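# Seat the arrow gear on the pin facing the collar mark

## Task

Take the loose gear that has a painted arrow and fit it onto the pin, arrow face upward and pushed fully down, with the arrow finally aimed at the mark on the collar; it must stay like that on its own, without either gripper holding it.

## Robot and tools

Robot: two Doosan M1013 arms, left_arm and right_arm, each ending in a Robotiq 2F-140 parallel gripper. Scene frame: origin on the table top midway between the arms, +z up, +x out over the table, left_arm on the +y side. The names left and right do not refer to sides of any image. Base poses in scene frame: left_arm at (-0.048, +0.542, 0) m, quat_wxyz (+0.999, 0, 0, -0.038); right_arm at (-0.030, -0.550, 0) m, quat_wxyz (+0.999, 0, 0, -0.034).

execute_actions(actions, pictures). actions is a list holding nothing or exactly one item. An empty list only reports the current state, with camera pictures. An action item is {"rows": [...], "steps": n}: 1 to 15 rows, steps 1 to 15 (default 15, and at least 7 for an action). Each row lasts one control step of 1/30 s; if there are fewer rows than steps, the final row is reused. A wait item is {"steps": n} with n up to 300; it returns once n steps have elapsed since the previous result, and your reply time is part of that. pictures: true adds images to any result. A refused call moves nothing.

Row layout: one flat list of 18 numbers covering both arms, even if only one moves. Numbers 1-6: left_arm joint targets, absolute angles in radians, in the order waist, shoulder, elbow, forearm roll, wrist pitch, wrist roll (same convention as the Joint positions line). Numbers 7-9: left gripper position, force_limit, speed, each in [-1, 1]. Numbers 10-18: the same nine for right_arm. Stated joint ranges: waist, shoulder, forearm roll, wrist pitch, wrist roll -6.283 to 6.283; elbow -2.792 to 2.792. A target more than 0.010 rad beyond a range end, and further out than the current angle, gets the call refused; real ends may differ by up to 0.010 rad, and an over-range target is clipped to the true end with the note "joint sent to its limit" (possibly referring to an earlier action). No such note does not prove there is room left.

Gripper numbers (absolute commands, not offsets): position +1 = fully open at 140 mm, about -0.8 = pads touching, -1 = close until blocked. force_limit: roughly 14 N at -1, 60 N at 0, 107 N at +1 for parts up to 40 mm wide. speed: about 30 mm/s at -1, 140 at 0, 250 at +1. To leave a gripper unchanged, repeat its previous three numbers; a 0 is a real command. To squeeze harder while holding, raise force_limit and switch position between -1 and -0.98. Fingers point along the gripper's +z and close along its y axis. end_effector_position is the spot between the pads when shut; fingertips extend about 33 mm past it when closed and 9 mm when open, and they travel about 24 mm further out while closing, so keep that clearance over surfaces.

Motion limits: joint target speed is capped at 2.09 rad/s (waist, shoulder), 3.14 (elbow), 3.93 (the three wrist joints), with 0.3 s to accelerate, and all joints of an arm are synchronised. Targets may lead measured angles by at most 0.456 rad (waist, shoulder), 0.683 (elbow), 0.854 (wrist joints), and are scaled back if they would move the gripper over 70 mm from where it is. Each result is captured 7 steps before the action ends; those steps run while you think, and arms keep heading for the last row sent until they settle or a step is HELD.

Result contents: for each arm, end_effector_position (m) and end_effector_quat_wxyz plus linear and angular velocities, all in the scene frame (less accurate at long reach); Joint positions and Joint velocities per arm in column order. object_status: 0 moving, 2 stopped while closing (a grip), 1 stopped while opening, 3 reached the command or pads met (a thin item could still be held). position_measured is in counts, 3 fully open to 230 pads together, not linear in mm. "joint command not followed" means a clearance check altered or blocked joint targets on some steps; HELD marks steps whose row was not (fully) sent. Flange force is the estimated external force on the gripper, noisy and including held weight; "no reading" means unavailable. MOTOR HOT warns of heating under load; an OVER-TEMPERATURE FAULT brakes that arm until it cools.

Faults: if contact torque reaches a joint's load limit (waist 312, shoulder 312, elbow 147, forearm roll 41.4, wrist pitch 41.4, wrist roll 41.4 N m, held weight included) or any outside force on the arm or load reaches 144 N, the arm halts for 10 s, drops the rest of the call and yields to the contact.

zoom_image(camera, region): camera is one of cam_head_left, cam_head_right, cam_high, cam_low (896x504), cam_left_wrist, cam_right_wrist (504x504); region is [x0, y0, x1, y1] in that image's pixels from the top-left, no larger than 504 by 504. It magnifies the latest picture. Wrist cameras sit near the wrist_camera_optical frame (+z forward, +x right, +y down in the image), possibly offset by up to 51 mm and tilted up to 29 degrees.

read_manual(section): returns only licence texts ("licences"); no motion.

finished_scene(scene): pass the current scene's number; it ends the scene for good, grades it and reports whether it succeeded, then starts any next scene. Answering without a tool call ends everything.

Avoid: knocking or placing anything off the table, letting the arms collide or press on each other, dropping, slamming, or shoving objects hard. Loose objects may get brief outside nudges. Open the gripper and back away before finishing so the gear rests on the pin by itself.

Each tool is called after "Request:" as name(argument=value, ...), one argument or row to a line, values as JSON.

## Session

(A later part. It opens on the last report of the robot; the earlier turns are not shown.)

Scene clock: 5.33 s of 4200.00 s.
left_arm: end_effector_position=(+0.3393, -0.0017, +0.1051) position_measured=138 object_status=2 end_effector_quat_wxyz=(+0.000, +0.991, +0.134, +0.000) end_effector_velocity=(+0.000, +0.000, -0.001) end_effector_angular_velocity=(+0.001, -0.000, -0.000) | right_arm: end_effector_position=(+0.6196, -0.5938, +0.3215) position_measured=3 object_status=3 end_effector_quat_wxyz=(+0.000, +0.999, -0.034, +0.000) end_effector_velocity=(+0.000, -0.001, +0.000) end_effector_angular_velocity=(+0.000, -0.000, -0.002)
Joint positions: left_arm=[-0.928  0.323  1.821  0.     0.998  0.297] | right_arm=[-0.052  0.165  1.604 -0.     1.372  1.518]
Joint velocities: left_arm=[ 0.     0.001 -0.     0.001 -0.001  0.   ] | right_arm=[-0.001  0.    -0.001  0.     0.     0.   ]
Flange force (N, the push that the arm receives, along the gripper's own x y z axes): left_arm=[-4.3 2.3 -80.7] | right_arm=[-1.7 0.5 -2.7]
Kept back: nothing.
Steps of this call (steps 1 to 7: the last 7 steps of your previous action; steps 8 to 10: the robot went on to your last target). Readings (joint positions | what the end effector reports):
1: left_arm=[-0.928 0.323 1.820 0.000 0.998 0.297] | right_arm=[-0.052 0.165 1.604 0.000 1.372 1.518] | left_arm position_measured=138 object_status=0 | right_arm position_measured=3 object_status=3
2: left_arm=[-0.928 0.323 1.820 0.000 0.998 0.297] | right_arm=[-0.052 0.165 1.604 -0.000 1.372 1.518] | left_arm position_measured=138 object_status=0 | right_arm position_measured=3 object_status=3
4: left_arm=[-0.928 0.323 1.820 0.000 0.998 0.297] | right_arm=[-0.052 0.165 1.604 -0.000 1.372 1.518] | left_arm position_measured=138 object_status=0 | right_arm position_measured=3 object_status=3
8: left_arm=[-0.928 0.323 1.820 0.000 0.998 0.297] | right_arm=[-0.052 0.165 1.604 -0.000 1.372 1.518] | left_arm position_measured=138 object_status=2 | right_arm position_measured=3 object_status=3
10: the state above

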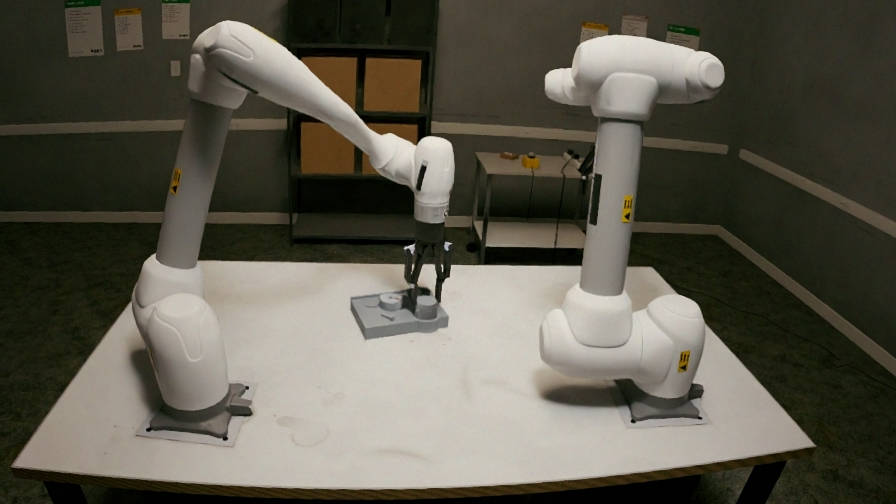

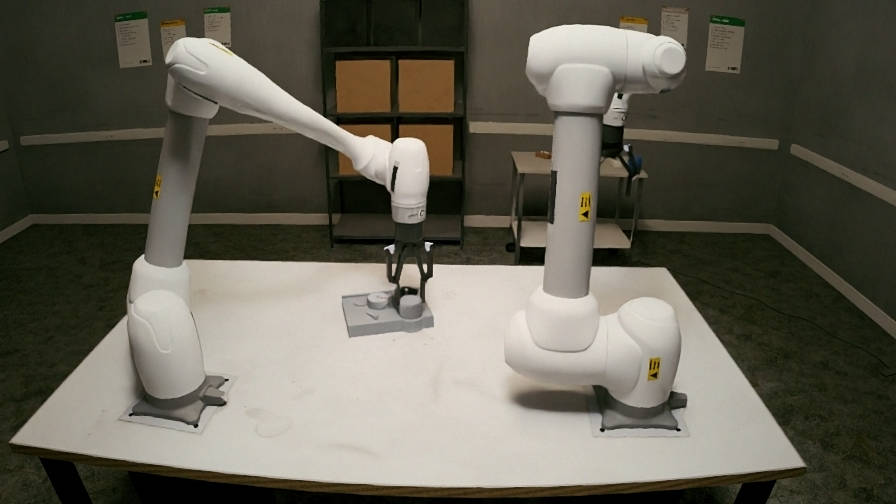

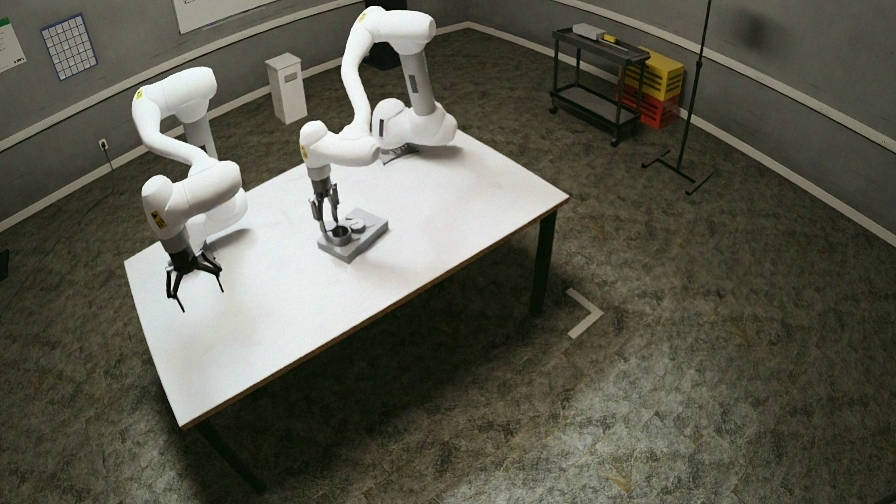

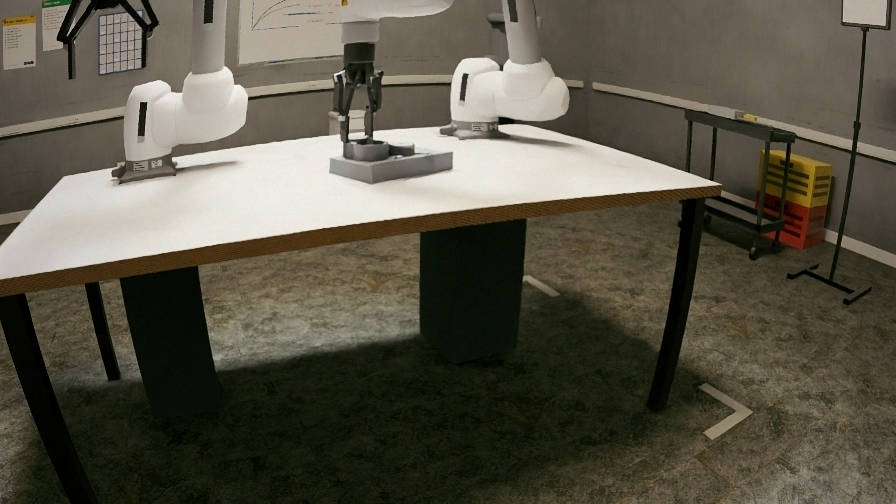

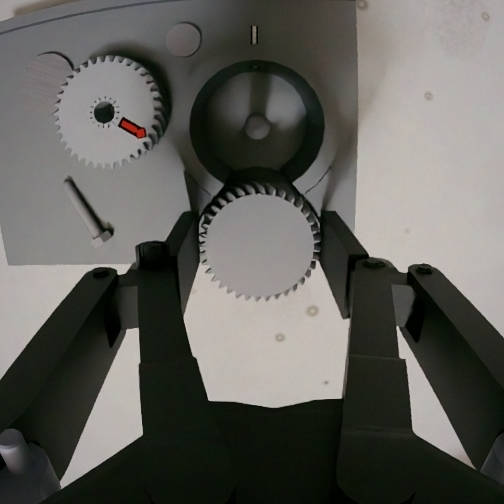

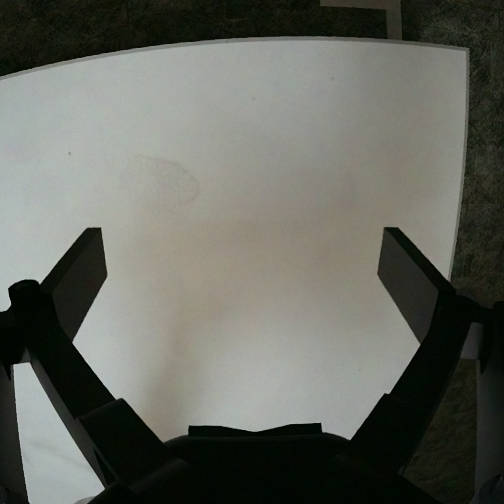

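Request:
execute_actions(
  actions=[
    {"rows":[[-0.9279,0.3215,1.8194,0,1.0007,0.297,-0.98,-0.5,-0.5,-0.052,0.165,1.604,0,1.372,1.518,1,0,0]]},
  ],
)

Request:
zoom_image(
  camera="cam_left_wrist",
  region=[170, 10, 350, 260],
)

Request:
execute_actions(
  actions=[
    {"rows":[[-0.9279,0.3215,1.8194,0,1.0007,0.377,-0.98,-0.5,-0.5,-0.052,0.165,1.604,0,1.372,1.518,1,0,0]]},
  ],
  pictures=true,
)

Request:
zoom_image(
  camera="cam_left_wrist",
  region=[170, 10, 350, 260],
)

Scene clock: 5.93 s of 4200.00 s.
left_arm: end_effector_position=(+0.3392, -0.0015, +0.1061) position_measured=139 object_status=0 end_effector_quat_wxyz=(-0.000, +0.991, +0.134, -0.000) end_effector_velocity=(-0.001, +0.003, +0.001) end_effector_angular_velocity=(+0.008, +0.003, -0.000) | right_arm: end_effector_position=(+0.6196, -0.5938, +0.3215) position_measured=3 object_status=3 end_effector_quat_wxyz=(+0.000, +0.999, -0.034, +0.000) end_effector_velocity=(-0.000, -0.001, +0.001) end_effector_angular_velocity=(-0.000, +0.001, -0.001)
Joint positions: left_arm=[-0.928  0.322  1.82   0.     1.001  0.297] | right_arm=[-0.052  0.165  1.604 -0.     1.372  1.518]
Joint velocities: left_arm=[ 0.    -0.001 -0.001  0.001  0.01  -0.   ] | right_arm=[-0.001 -0.    -0.001 -0.     0.002 -0.   ]
Flange force (N, the push that the arm receives, along the gripper's own x y z axes): left_arm=[1.7 31.5 14.5] | right_arm=[-1.1 1.4 -3.0]
Steps of this call (steps 1 to 10: the robot went on to your last target; steps 11 to 18: the first 8 steps of this action). Readings (joint positions | what the end effector reports):
11: left_arm=[-0.928 0.323 1.821 0.000 0.998 0.297] | right_arm=[-0.052 0.165 1.604 -0.000 1.372 1.518] | left_arm position_measured=138 object_status=0 | right_arm position_measured=3 object_status=3
12: left_arm=[-0.928 0.322 1.821 0.000 0.999 0.297] | right_arm=[-0.052 0.165 1.604 -0.000 1.372 1.518] | left_arm position_measured=138 object_status=0 | right_arm position_measured=3 object_status=3
14: left_arm=[-0.928 0.322 1.820 0.000 1.000 0.297] | right_arm=[-0.052 0.165 1.604 -0.000 1.372 1.518] | left_arm position_measured=138 object_status=0 | right_arm position_measured=3 object_status=3
18: the state above

Region (170, 10, 350, 260) of cam_left_wrist's 504x504 image, scaled by 2.016, with more detail than that image has; it fills the left 363 columns of this view, and the rest is white.

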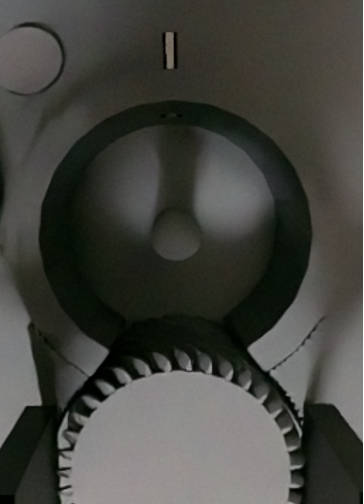

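Scene clock: 6.43 s of 4200.00 s.
left_arm: end_effector_position=(+0.3392, -0.0015, +0.1066) position_measured=139 object_status=2 end_effector_quat_wxyz=(-0.000, +0.995, +0.095, -0.000) end_effector_velocity=(+0.002, -0.001, -0.001) end_effector_angular_velocity=(-0.001, -0.000, -0.002) | right_arm: end_effector_position=(+0.6196, -0.5938, +0.3215) position_measured=3 object_status=3 end_effector_quat_wxyz=(+0.000, +0.999, -0.034, +0.000) end_effector_velocity=(+0.001, +0.000, -0.000) end_effector_angular_velocity=(-0.000, -0.002, +0.001)
Joint positions: left_arm=[-0.928  0.321  1.819  0.     1.001  0.377] | right_arm=[-0.052  0.165  1.604  0.     1.372  1.518]
Joint velocities: left_arm=[ 0.002  0.002 -0.001 -0.001 -0.002  0.004] | right_arm=[ 0.001  0.     0.    -0.    -0.002  0.   ]
Flange force (N, the push that the arm receives, along the gripper's own x y z axes): left_arm=[-1.8 6.4 9.5] | right_arm=[-2.6 2.9 -3.0]
Steps of this call (steps 1 to 7: the last 7 steps of your previous action; steps 8 to 15: the first 8 steps of this action). Readings (joint positions | what the end effector reports):
8: left_arm=[-0.928 0.322 1.820 0.000 1.001 0.297] | right_arm=[-0.052 0.165 1.604 -0.000 1.372 1.518] | left_arm position_measured=139 object_status=2 | right_arm position_measured=3 object_status=3
9: left_arm=[-0.928 0.322 1.819 0.000 1.001 0.304] | right_arm=[-0.052 0.165 1.604 -0.000 1.372 1.518] | left_arm position_measured=139 object_status=2 | right_arm position_measured=3 object_status=3
11: left_arm=[-0.928 0.321 1.819 0.000 1.001 0.352] | right_arm=[-0.052 0.165 1.604 -0.000 1.372 1.518] | left_arm position_measured=139 object_status=2 | right_arm position_measured=3 object_status=3
15: the state above

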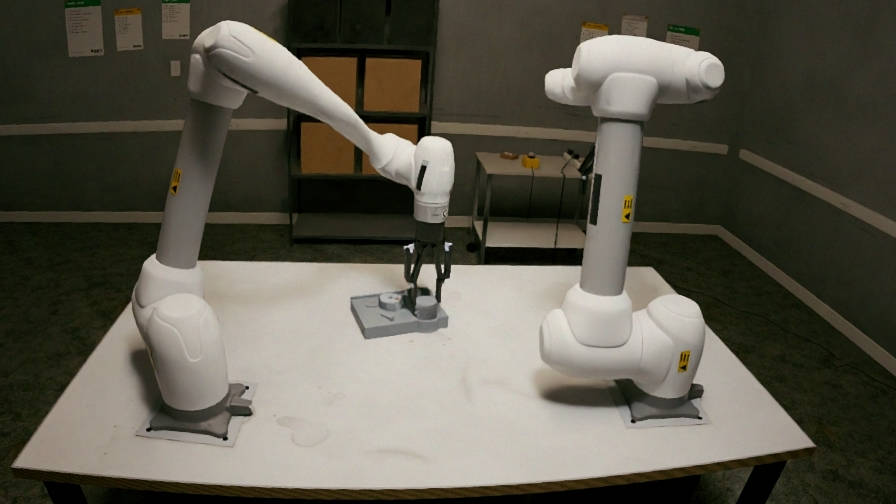

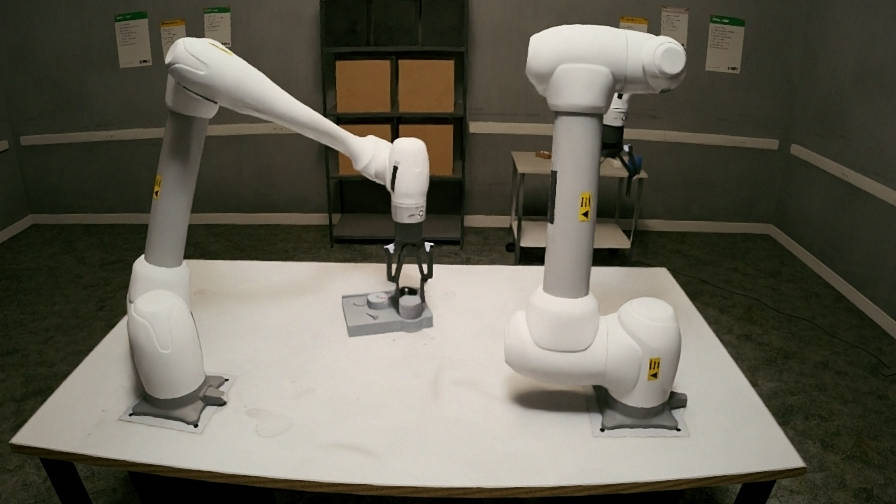

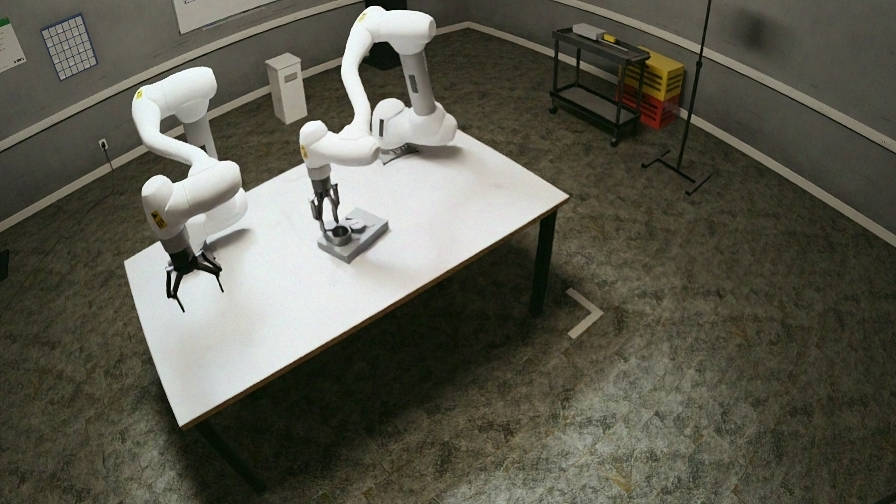

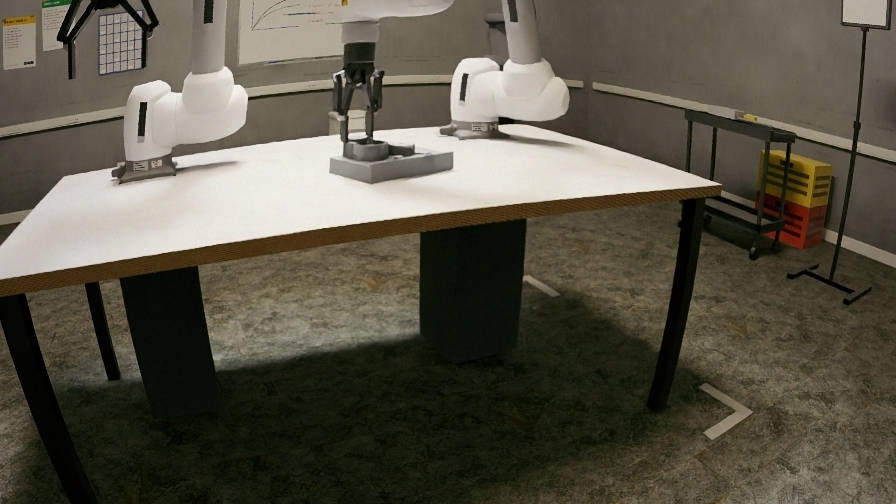

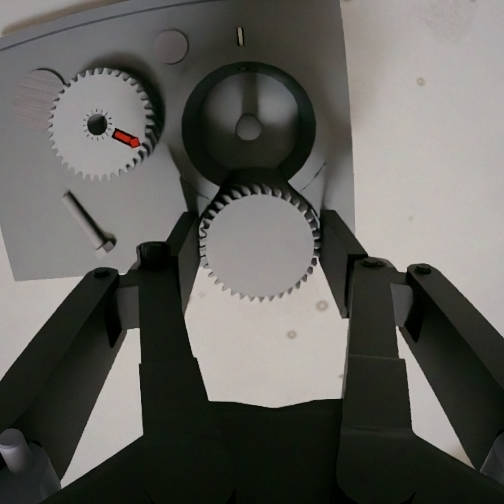

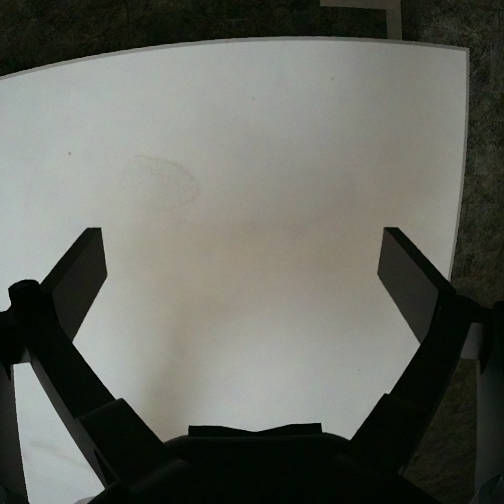

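Region (170, 10, 350, 260) of cam_left_wrist's 504x504 image, scaled by 2.016, with more detail than that image has; it fills the left 363 columns of this view, and the rest is white.

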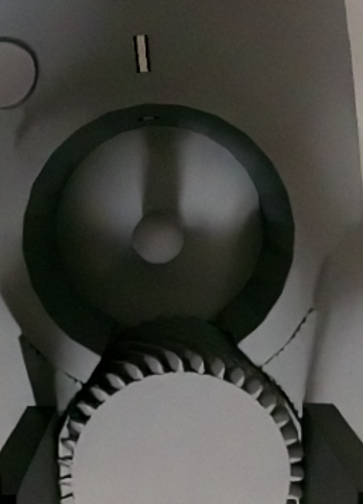

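Request:
execute_actions(
  actions=[
    {"rows":[[-0.9279,0.3215,1.8194,0,1.0007,0.377,1,-0.5,0,-0.052,0.165,1.604,0,1.372,1.518,1,0,0],[-0.9279,0.3215,1.8194,0,1.0007,0.377,1,-0.5,0,-0.052,0.165,1.604,0,1.372,1.518,1,0,0],[-0.9279,0.3215,1.8194,0,1.0007,0.377,1,-0.5,0,-0.052,0.165,1.604,0,1.372,1.518,1,0,0],[-0.9279,0.3215,1.8194,0,1.0007,0.377,1,-0.5,0,-0.052,0.165,1.604,0,1.372,1.518,1,0,0],[-0.9279,0.27,1.77,0,1.10,0.377,1,-0.5,0,-0.052,0.165,1.604,0,1.372,1.518,1,0,0]]},
  ],
)

Request:
execute_actions(
  actions=[
    {"rows":[[-0.9279,-0.127,2.595,0,-0.228,1.571,1,-0.5,0,-0.052,0.165,1.604,0,1.372,1.518,1,0,0]]},
  ],
)

Request:
execute_actions(
  actions=[
    {"steps":30},
  ],
  pictures=true,
)

Scene clock: 7.57 s of 4200.00 s.
left_arm: end_effector_position=(+0.3389, -0.0012, +0.1409) position_measured=90 object_status=0 end_effector_quat_wxyz=(+0.000, +0.996, +0.095, +0.000) end_effector_velocity=(+0.003, -0.006, +0.580) end_effector_angular_velocity=(-0.081, -0.052, -0.002) | right_arm: end_effector_position=(+0.6196, -0.5938, +0.3215) position_measured=3 object_status=3 end_effector_quat_wxyz=(+0.000, +0.999, -0.034, +0.000) end_effector_velocity=(+0.001, +0.000, +0.000) end_effector_angular_velocity=(-0.000, -0.002, +0.001)
Joint positions: left_arm=[-0.928  0.291  1.79  -0.     1.06   0.377] | right_arm=[-0.052  0.165  1.604 -0.     1.372  1.518]
Joint velocities: left_arm=[-0.001 -0.505 -0.5    0.     0.909  0.001] | right_arm=[ 0.001 -0.    -0.     0.    -0.002 -0.   ]
Flange force (N, the push that the arm receives, along the gripper's own x y z axes): left_arm=[-3.0 4.4 -1.3] | right_arm=[-0.4 1.4 -1.5]
Steps of this call (steps 1 to 7: the last 7 steps of your previous action; steps 8 to 15: the robot went on to your last target; steps 16 to 26: nothing new was sent; steps 27 to 34: the first 8 steps of this action). Readings (joint positions | what the end effector reports):
27: left_arm=[-0.928 0.321 1.819 0.000 1.001 0.377] | right_arm=[-0.052 0.165 1.604 -0.000 1.372 1.518] | left_arm position_measured=139 object_status=0 | right_arm position_measured=3 object_status=3
28: left_arm=[-0.928 0.322 1.819 0.000 1.001 0.377] | right_arm=[-0.052 0.165 1.604 -0.000 1.372 1.518] | left_arm position_measured=139 object_status=0 | right_arm position_measured=3 object_status=3
30: left_arm=[-0.928 0.322 1.819 0.000 1.001 0.377] | right_arm=[-0.052 0.165 1.604 -0.000 1.372 1.518] | left_arm position_measured=121 object_status=0 | right_arm position_measured=3 object_status=3
34: the state above

Scene clock: 8.07 s of 4200.00 s.
left_arm: end_effector_position=(+0.3114, +0.0421, +0.1325) position_measured=3 object_status=0 end_effector_quat_wxyz=(+0.081, +0.993, -0.062, +0.059) end_effector_velocity=(-0.178, +0.280, -0.264) end_effector_angular_velocity=(-0.709, -0.907, -1.885) | right_arm: end_effector_position=(+0.6196, -0.5938, +0.3215) position_measured=3 object_status=3 end_effector_quat_wxyz=(+0.000, +0.999, -0.034, +0.000) end_effector_velocity=(+0.000, +0.000, +0.000) end_effector_angular_velocity=(-0.000, -0.000, +0.001)
Joint positions: left_arm=[-0.928  0.133  2.023  0.     0.785  0.692] | right_arm=[-0.052  0.165  1.604  0.     1.372  1.518]
Joint velocities: left_arm=[-0.    -0.693  1.536  0.    -1.929  1.923] | right_arm=[ 0. -0. -0. -0. -0. -0.]
Flange force (N, the push that the arm receives, along the gripper's own x y z axes): left_arm=[-5.0 5.2 4.9] | right_arm=[-1.2 0.7 -2.6]
Steps of this call (steps 1 to 7: the last 7 steps of your previous action; steps 8 to 15: the first 8 steps of this action). Readings (joint positions | what the end effector reports):
8: left_arm=[-0.928 0.270 1.770 -0.000 1.100 0.377] | right_arm=[-0.052 0.165 1.604 -0.000 1.372 1.518] | left_arm position_measured=30 object_status=0 | right_arm position_measured=3 object_status=3
9: left_arm=[-0.928 0.267 1.776 -0.000 1.093 0.384] | right_arm=[-0.052 0.165 1.604 0.000 1.372 1.518] | left_arm position_measured=22 object_status=0 | right_arm position_measured=3 object_status=3
11: left_arm=[-0.928 0.241 1.820 0.000 1.037 0.440] | right_arm=[-0.052 0.165 1.604 -0.000 1.372 1.518] | left_arm position_measured=7 object_status=0 | right_arm position_measured=3 object_status=3
15: the state above

Scene clock: 9.07 s of 4200.00 s.
left_arm: end_effector_position=(+0.2665, +0.1127, +0.1243) position_measured=3 object_status=3 end_effector_quat_wxyz=(+0.210, +0.789, -0.433, +0.382) end_effector_velocity=(+0.001, +0.001, -0.000) end_effector_angular_velocity=(+0.002, +0.001, +0.001) | right_arm: end_effector_position=(+0.6196, -0.5938, +0.3215) position_measured=3 object_status=3 end_effector_quat_wxyz=(+0.000, +0.999, -0.034, +0.000) end_effector_velocity=(-0.000, -0.001, +0.000) end_effector_angular_velocity=(-0.001, +0.001, -0.000)
Joint positions: left_arm=[-0.928 -0.127  2.595  0.    -0.228  1.571] | right_arm=[-0.052  0.165  1.604 -0.     1.372  1.518]
Joint velocities: left_arm=[ 0.002  0.    -0.001  0.001  0.002  0.   ] | right_arm=[-0.     0.    -0.    -0.001  0.001  0.   ]
Flange force (N, the push that the arm receives, along the gripper's own x y z axes): left_arm=no reading | right_arm=[-0.7 3.5 -3.0]
Kept back: nothing.
Steps of this call (steps 1 to 7: the last 7 steps of your previous action; steps 8 to 30: the robot went on to your last target). Readings (joint positions | what the end effector reports):
1: left_arm=[-0.928 0.110 2.074 0.000 0.717 0.760] | right_arm=[-0.052 0.165 1.604 -0.000 1.372 1.518] | left_arm position_measured=3 object_status=0 | right_arm position_measured=3 object_status=3
2: left_arm=[-0.928 0.086 2.127 0.000 0.639 0.838] | right_arm=[-0.052 0.165 1.604 -0.000 1.372 1.518] | left_arm position_measured=3 object_status=3 | right_arm position_measured=3 object_status=3
4: left_arm=[-0.928 0.032 2.246 0.000 0.445 1.022] | right_arm=[-0.052 0.165 1.604 -0.000 1.372 1.518] | left_arm position_measured=3 object_status=3 | right_arm position_measured=3 object_status=3
8: left_arm=[-0.928 -0.070 2.470 0.000 0.017 1.373] | right_arm=[-0.052 0.165 1.604 -0.000 1.372 1.518] | left_arm position_measured=3 object_status=3 | right_arm position_measured=3 object_status=3
30: the state above
All arms were judged still, so your last target was given up. Only a new action makes them travel on or press farther. Fingers that are still opening or closing keep moving.

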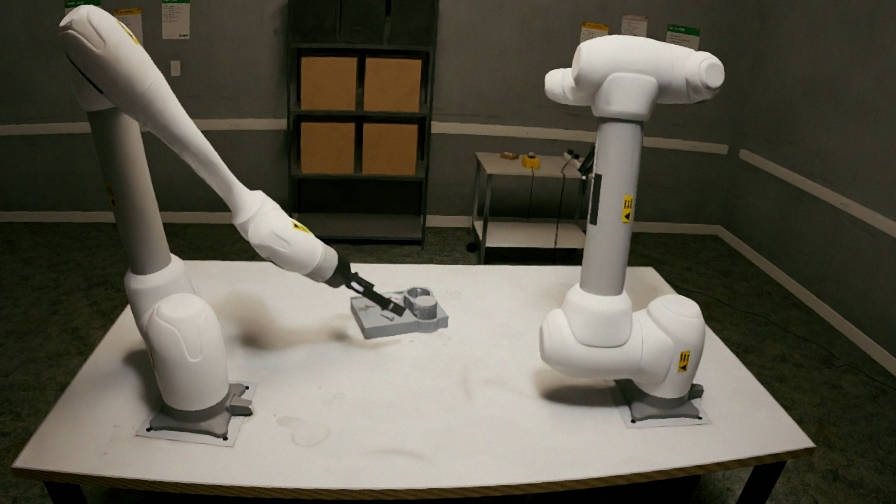

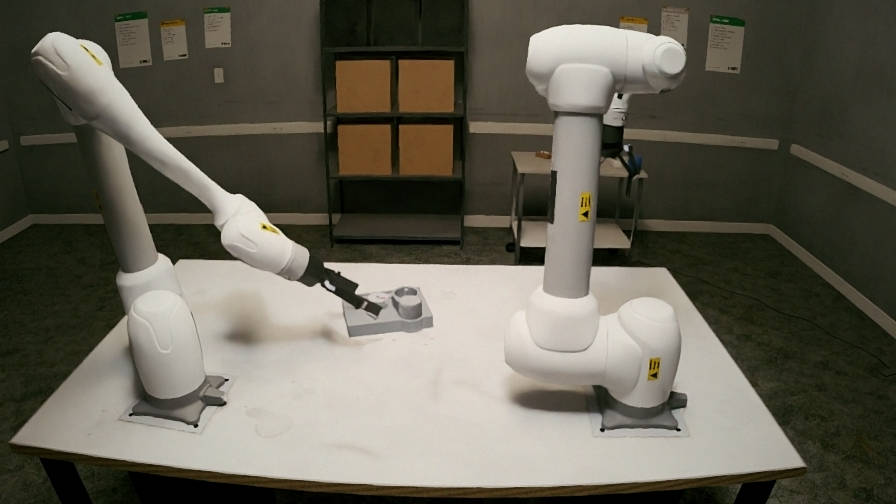

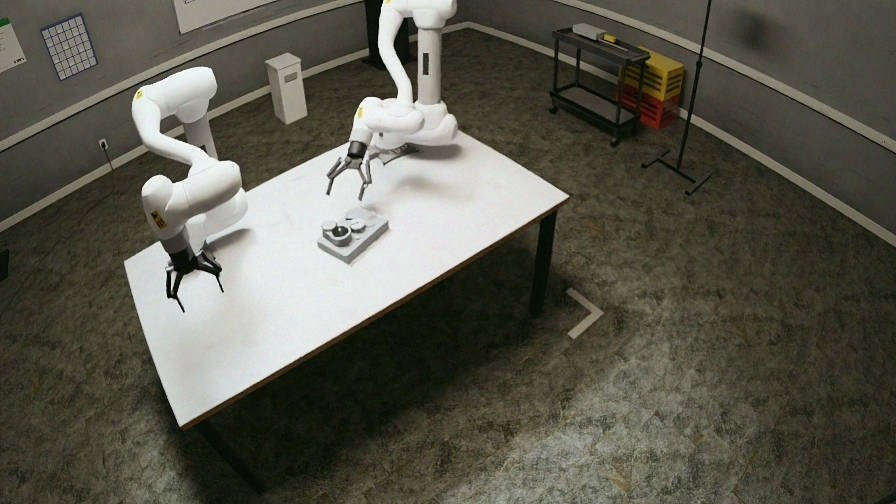

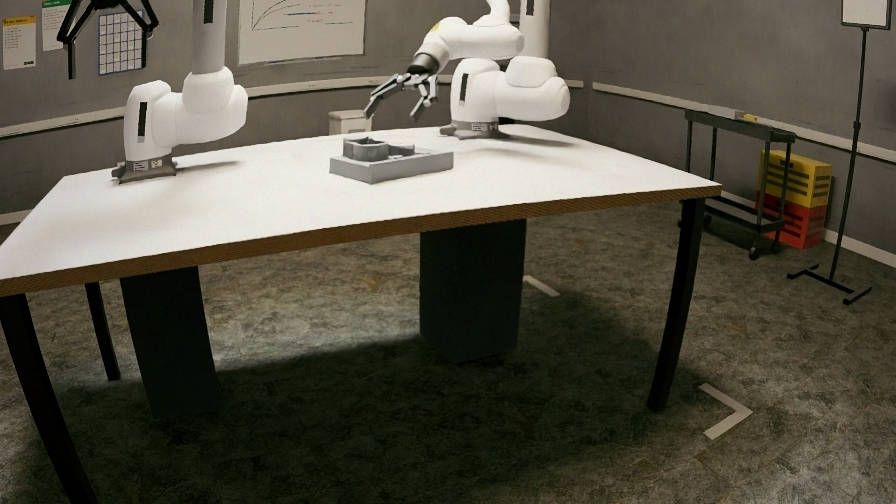

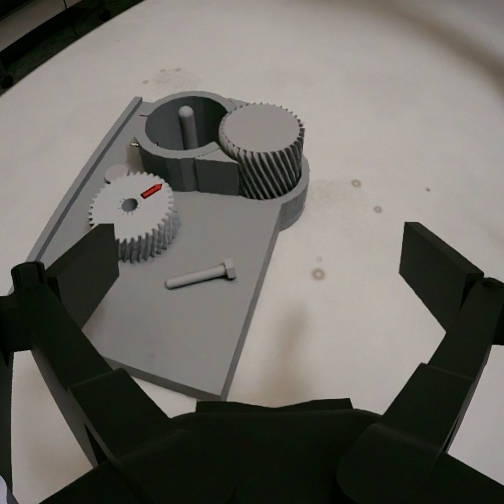

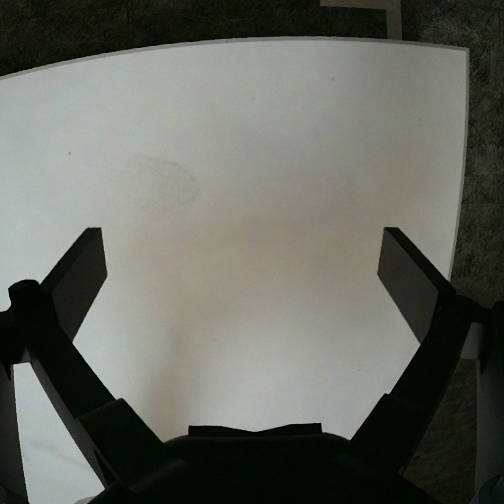

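Request:
zoom_image(
  camera="cam_left_wrist",
  region=[210, 95, 320, 205],
)

Region (210, 95, 320, 205) of cam_left_wrist's 504x504 image, scaled by 4.582, with more detail than that image has.

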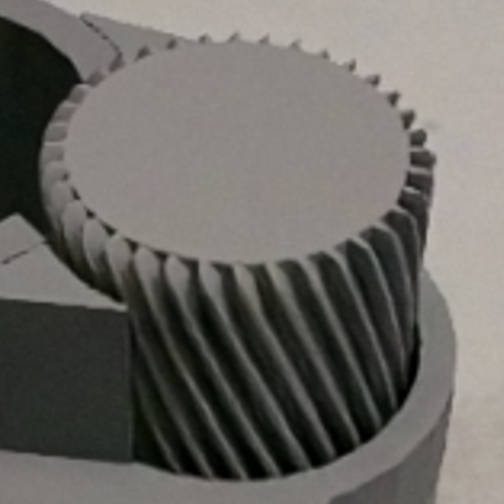

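Request:
execute_actions(
  actions=[
    {"rows":[[-0.87,0.1,1.9,0,0.8,0.6,-0.55,-0.5,0.5,-0.052,0.165,1.604,0,1.372,1.518,1,0,0]]},
  ],
)

Request:
execute_actions(
  actions=[
    {"steps":14},
  ],
)

Request:
execute_actions(
  actions=[
    {"rows":[[-0.8485,0.323,1.7477,0,1.0709,0.37,-0.55,-0.5,0.5,-0.052,0.165,1.604,0,1.372,1.518,1,0,0]]},
  ],
)

Request:
execute_actions(
  actions=[
    {"steps":12},
  ],
  pictures=true,
)

Scene clock: 10.17 s of 4200.00 s.
left_arm: end_effector_position=(+0.3157, +0.0567, +0.1496) position_measured=70 object_status=0 end_effector_quat_wxyz=(+0.220, +0.877, -0.312, +0.293) end_effector_velocity=(+0.256, -0.252, +0.131) end_effector_angular_velocity=(+0.261, +1.869, +1.642) | right_arm: end_effector_position=(+0.6196, -0.5938, +0.3215) position_measured=3 object_status=3 end_effector_quat_wxyz=(+0.000, +0.999, -0.034, +0.000) end_effector_velocity=(-0.000, -0.000, -0.000) end_effector_angular_velocity=(+0.000, +0.001, -0.001)
Joint positions: left_arm=[-0.909 -0.052  2.367  0.     0.077  1.269] | right_arm=[-0.052  0.165  1.604 -0.     1.372  1.518]
Joint velocities: left_arm=[ 0.123  0.472 -1.442 -0.     2.22  -2.075] | right_arm=[-0.001  0.     0.     0.     0.    -0.   ]
Flange force (N, the push that the arm receives, along the gripper's own x y z axes): left_arm=no reading | right_arm=[-2.6 0.5 -0.8]
Steps of this call (steps 1 to 25: nothing new was sent; steps 26 to 33: the first 8 steps of this action). Readings (joint positions | what the end effector reports):
26: left_arm=[-0.928 -0.127 2.595 0.000 -0.228 1.571] | right_arm=[-0.052 0.165 1.604 -0.000 1.372 1.518] | left_arm position_measured=3 object_status=0 | right_arm position_measured=3 object_status=3
27: left_arm=[-0.927 -0.125 2.590 0.000 -0.221 1.564] | right_arm=[-0.052 0.165 1.604 -0.000 1.372 1.518] | left_arm position_measured=7 object_status=0 | right_arm position_measured=3 object_status=3
29: left_arm=[-0.924 -0.110 2.545 0.000 -0.165 1.508] | right_arm=[-0.052 0.165 1.604 -0.000 1.372 1.518] | left_arm position_measured=28 object_status=0 | right_arm position_measured=3 object_status=3
33: the state above

Scene clock: 10.63 s of 4200.00 s.
left_arm: end_effector_position=(+0.3788, +0.0096, +0.2232) position_measured=199 object_status=0 end_effector_quat_wxyz=(+0.139, +0.985, +0.012, +0.098) end_effector_velocity=(-0.000, -0.003, +0.002) end_effector_angular_velocity=(-0.000, +0.001, +0.001) | right_arm: end_effector_position=(+0.6196, -0.5938, +0.3215) position_measured=3 object_status=3 end_effector_quat_wxyz=(+0.000, +0.999, -0.034, +0.000) end_effector_velocity=(-0.000, +0.001, -0.000) end_effector_angular_velocity=(+0.000, +0.002, +0.002)
Joint positions: left_arm=[-0.87   0.1    1.901  0.     0.8    0.6  ] | right_arm=[-0.052  0.165  1.604 -0.     1.372  1.518]
Joint velocities: left_arm=[-0.002  0.002 -0.006  0.     0.005 -0.004] | right_arm=[0.002 0.    0.    0.    0.001 0.   ]
Flange force (N, the push that the arm receives, along the gripper's own x y z axes): left_arm=[-5.7 5.1 3.5] | right_arm=[1.5 -1.3 -2.4]
Kept back: nothing.
Steps of this call (steps 1 to 7: the last 7 steps of your previous action; steps 8 to 14: the robot went on to your last target). Readings (joint positions | what the end effector reports):
1: left_arm=[-0.905 -0.036 2.317 0.000 0.156 1.196] | right_arm=[-0.052 0.165 1.604 -0.000 1.372 1.518] | left_arm position_measured=81 object_status=0 | right_arm position_measured=3 object_status=3
2: left_arm=[-0.900 -0.019 2.264 0.000 0.237 1.120] | right_arm=[-0.052 0.165 1.604 -0.000 1.372 1.518] | left_arm position_measured=91 object_status=0 | right_arm position_measured=3 object_status=3
4: left_arm=[-0.891 0.017 2.155 0.000 0.405 0.965] | right_arm=[-0.052 0.165 1.604 -0.000 1.372 1.518] | left_arm position_measured=112 object_status=0 | right_arm position_measured=3 object_status=3
8: left_arm=[-0.875 0.080 1.962 0.000 0.703 0.690] | right_arm=[-0.052 0.165 1.604 -0.000 1.372 1.518] | left_arm position_measured=155 object_status=0 | right_arm position_measured=3 object_status=3
14: the state above

Scene clock: 10.90 s of 4200.00 s.
left_arm: end_effector_position=(+0.3907, +0.0117, +0.1602) position_measured=199 object_status=3 end_effector_quat_wxyz=(+0.038, +0.994, +0.105, +0.023) end_effector_velocity=(+0.052, +0.030, -0.324) end_effector_angular_velocity=(+1.025, +0.862, +0.975) | right_arm: end_effector_position=(+0.6196, -0.5938, +0.3215) position_measured=3 object_status=3 end_effector_quat_wxyz=(+0.000, +0.999, -0.034, +0.000) end_effector_velocity=(-0.000, +0.000, -0.000) end_effector_angular_velocity=(+0.000, +0.000, +0.000)
Joint positions: left_arm=[-0.854  0.266  1.788  0.     1.     0.43 ] | right_arm=[-0.052  0.165  1.604 -0.     1.372  1.518]
Joint velocities: left_arm=[ 0.086  0.881 -0.596  0.     1.053 -0.892] | right_arm=[ 0. -0.  0.  0.  0. -0.]
Flange force (N, the push that the arm receives, along the gripper's own x y z axes): left_arm=[-2.7 5.5 4.4] | right_arm=[-1.8 0.1 -2.4]
Steps of this call (steps 1 to 8: the first 8 steps of this action). Readings (joint positions | what the end effector reports):
1: left_arm=[-0.870 0.100 1.900 0.000 0.800 0.600] | right_arm=[-0.052 0.165 1.604 -0.000 1.372 1.518] | left_arm position_measured=199 object_status=0 | right_arm position_measured=3 object_status=3
2: left_arm=[-0.870 0.104 1.898 0.000 0.805 0.596] | right_arm=[-0.052 0.165 1.604 -0.000 1.372 1.518] | left_arm position_measured=199 object_status=0 | right_arm position_measured=3 object_status=3
4: left_arm=[-0.867 0.133 1.877 0.000 0.841 0.565] | right_arm=[-0.052 0.165 1.604 0.000 1.372 1.518] | left_arm position_measured=199 object_status=3 | right_arm position_measured=3 object_status=3
8: the state above

Scene clock: 11.30 s of 4200.00 s.
left_arm: end_effector_position=(+0.3938, +0.0141, +0.1400) position_measured=199 object_status=3 end_effector_quat_wxyz=(+0.000, +0.990, +0.138, +0.000) end_effector_velocity=(-0.000, -0.001, -0.001) end_effector_angular_velocity=(+0.000, -0.000, -0.002) | right_arm: end_effector_position=(+0.6196, -0.5938, +0.3215) position_measured=3 object_status=3 end_effector_quat_wxyz=(+0.000, +0.999, -0.034, +0.000) end_effector_velocity=(+0.001, +0.000, +0.000) end_effector_angular_velocity=(-0.000, -0.001, +0.001)
Joint positions: left_arm=[-0.848  0.323  1.748  0.     1.071  0.37 ] | right_arm=[-0.052  0.165  1.604 -0.     1.372  1.518]
Joint velocities: left_arm=[-0.001  0.001  0.     0.    -0.001  0.001] | right_arm=[ 0.001  0.    -0.    -0.    -0.001  0.   ]
Flange force (N, the push that the arm receives, along the gripper's own x y z axes): left_arm=[-3.1 5.1 2.7] | right_arm=[0.5 -0.2 -2.1]
Kept back: nothing.
Steps of this call (steps 1 to 7: the last 7 steps of your previous action; steps 8 to 12: the robot went on to your last target). Readings (joint positions | what the end effector reports):
1: left_arm=[-0.852 0.291 1.770 0.000 1.031 0.404] | right_arm=[-0.052 0.165 1.604 -0.000 1.372 1.518] | left_arm position_measured=199 object_status=3 | right_arm position_measured=3 object_status=3
2: left_arm=[-0.850 0.309 1.758 0.000 1.053 0.385] | right_arm=[-0.052 0.165 1.604 -0.000 1.372 1.518] | left_arm position_measured=199 object_status=3 | right_arm position_measured=3 object_status=3
4: left_arm=[-0.849 0.323 1.748 0.000 1.070 0.371] | right_arm=[-0.052 0.165 1.604 0.000 1.372 1.518] | left_arm position_measured=199 object_status=3 | right_arm position_measured=3 object_status=3
8: left_arm=[-0.848 0.323 1.748 0.000 1.071 0.370] | right_arm=[-0.052 0.165 1.604 -0.000 1.372 1.518] | left_arm position_measured=199 object_status=3 | right_arm position_measured=3 object_status=3
12: the state above

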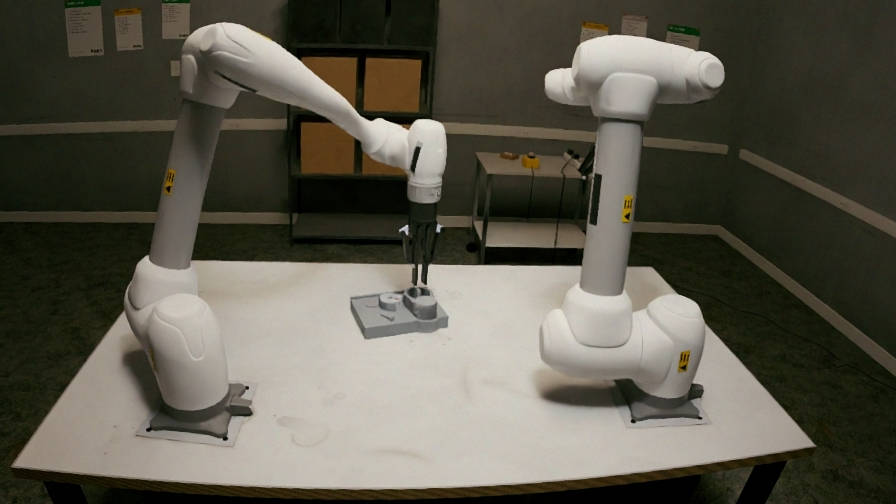

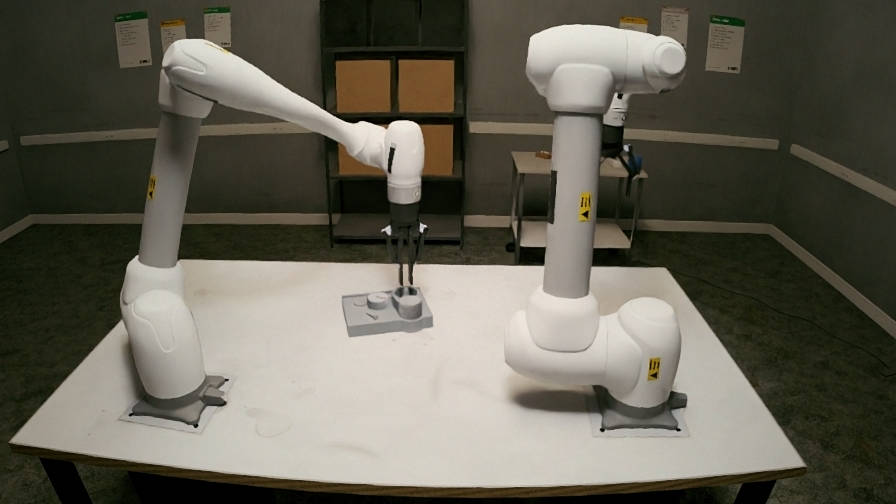

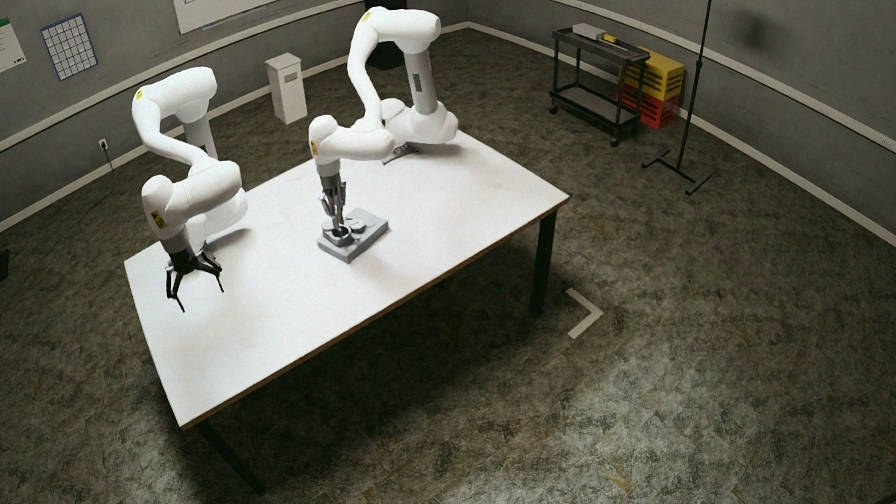

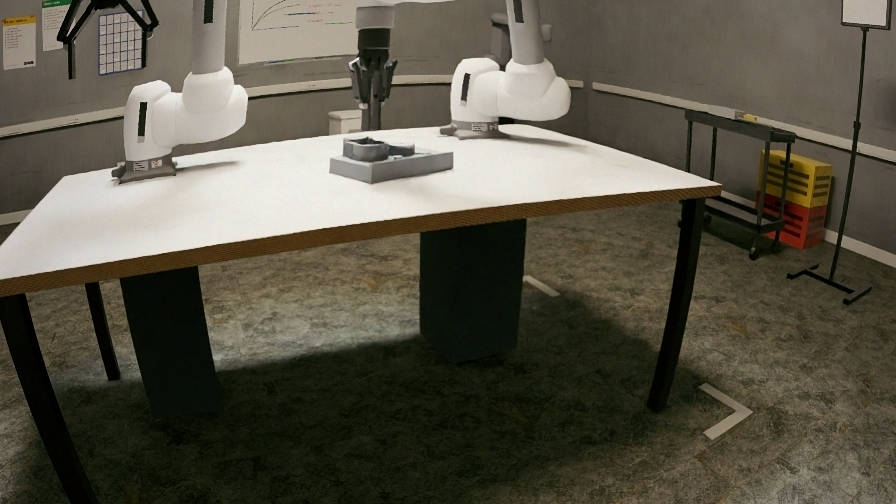

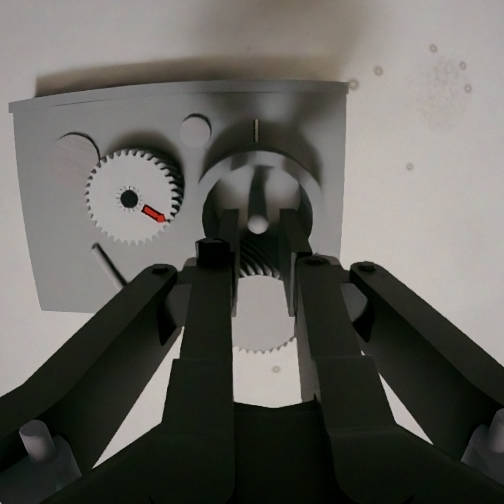

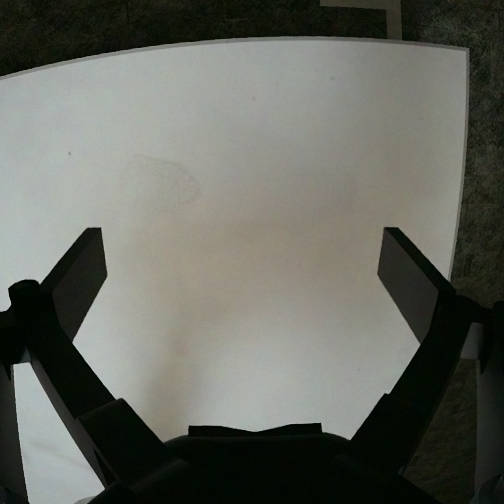

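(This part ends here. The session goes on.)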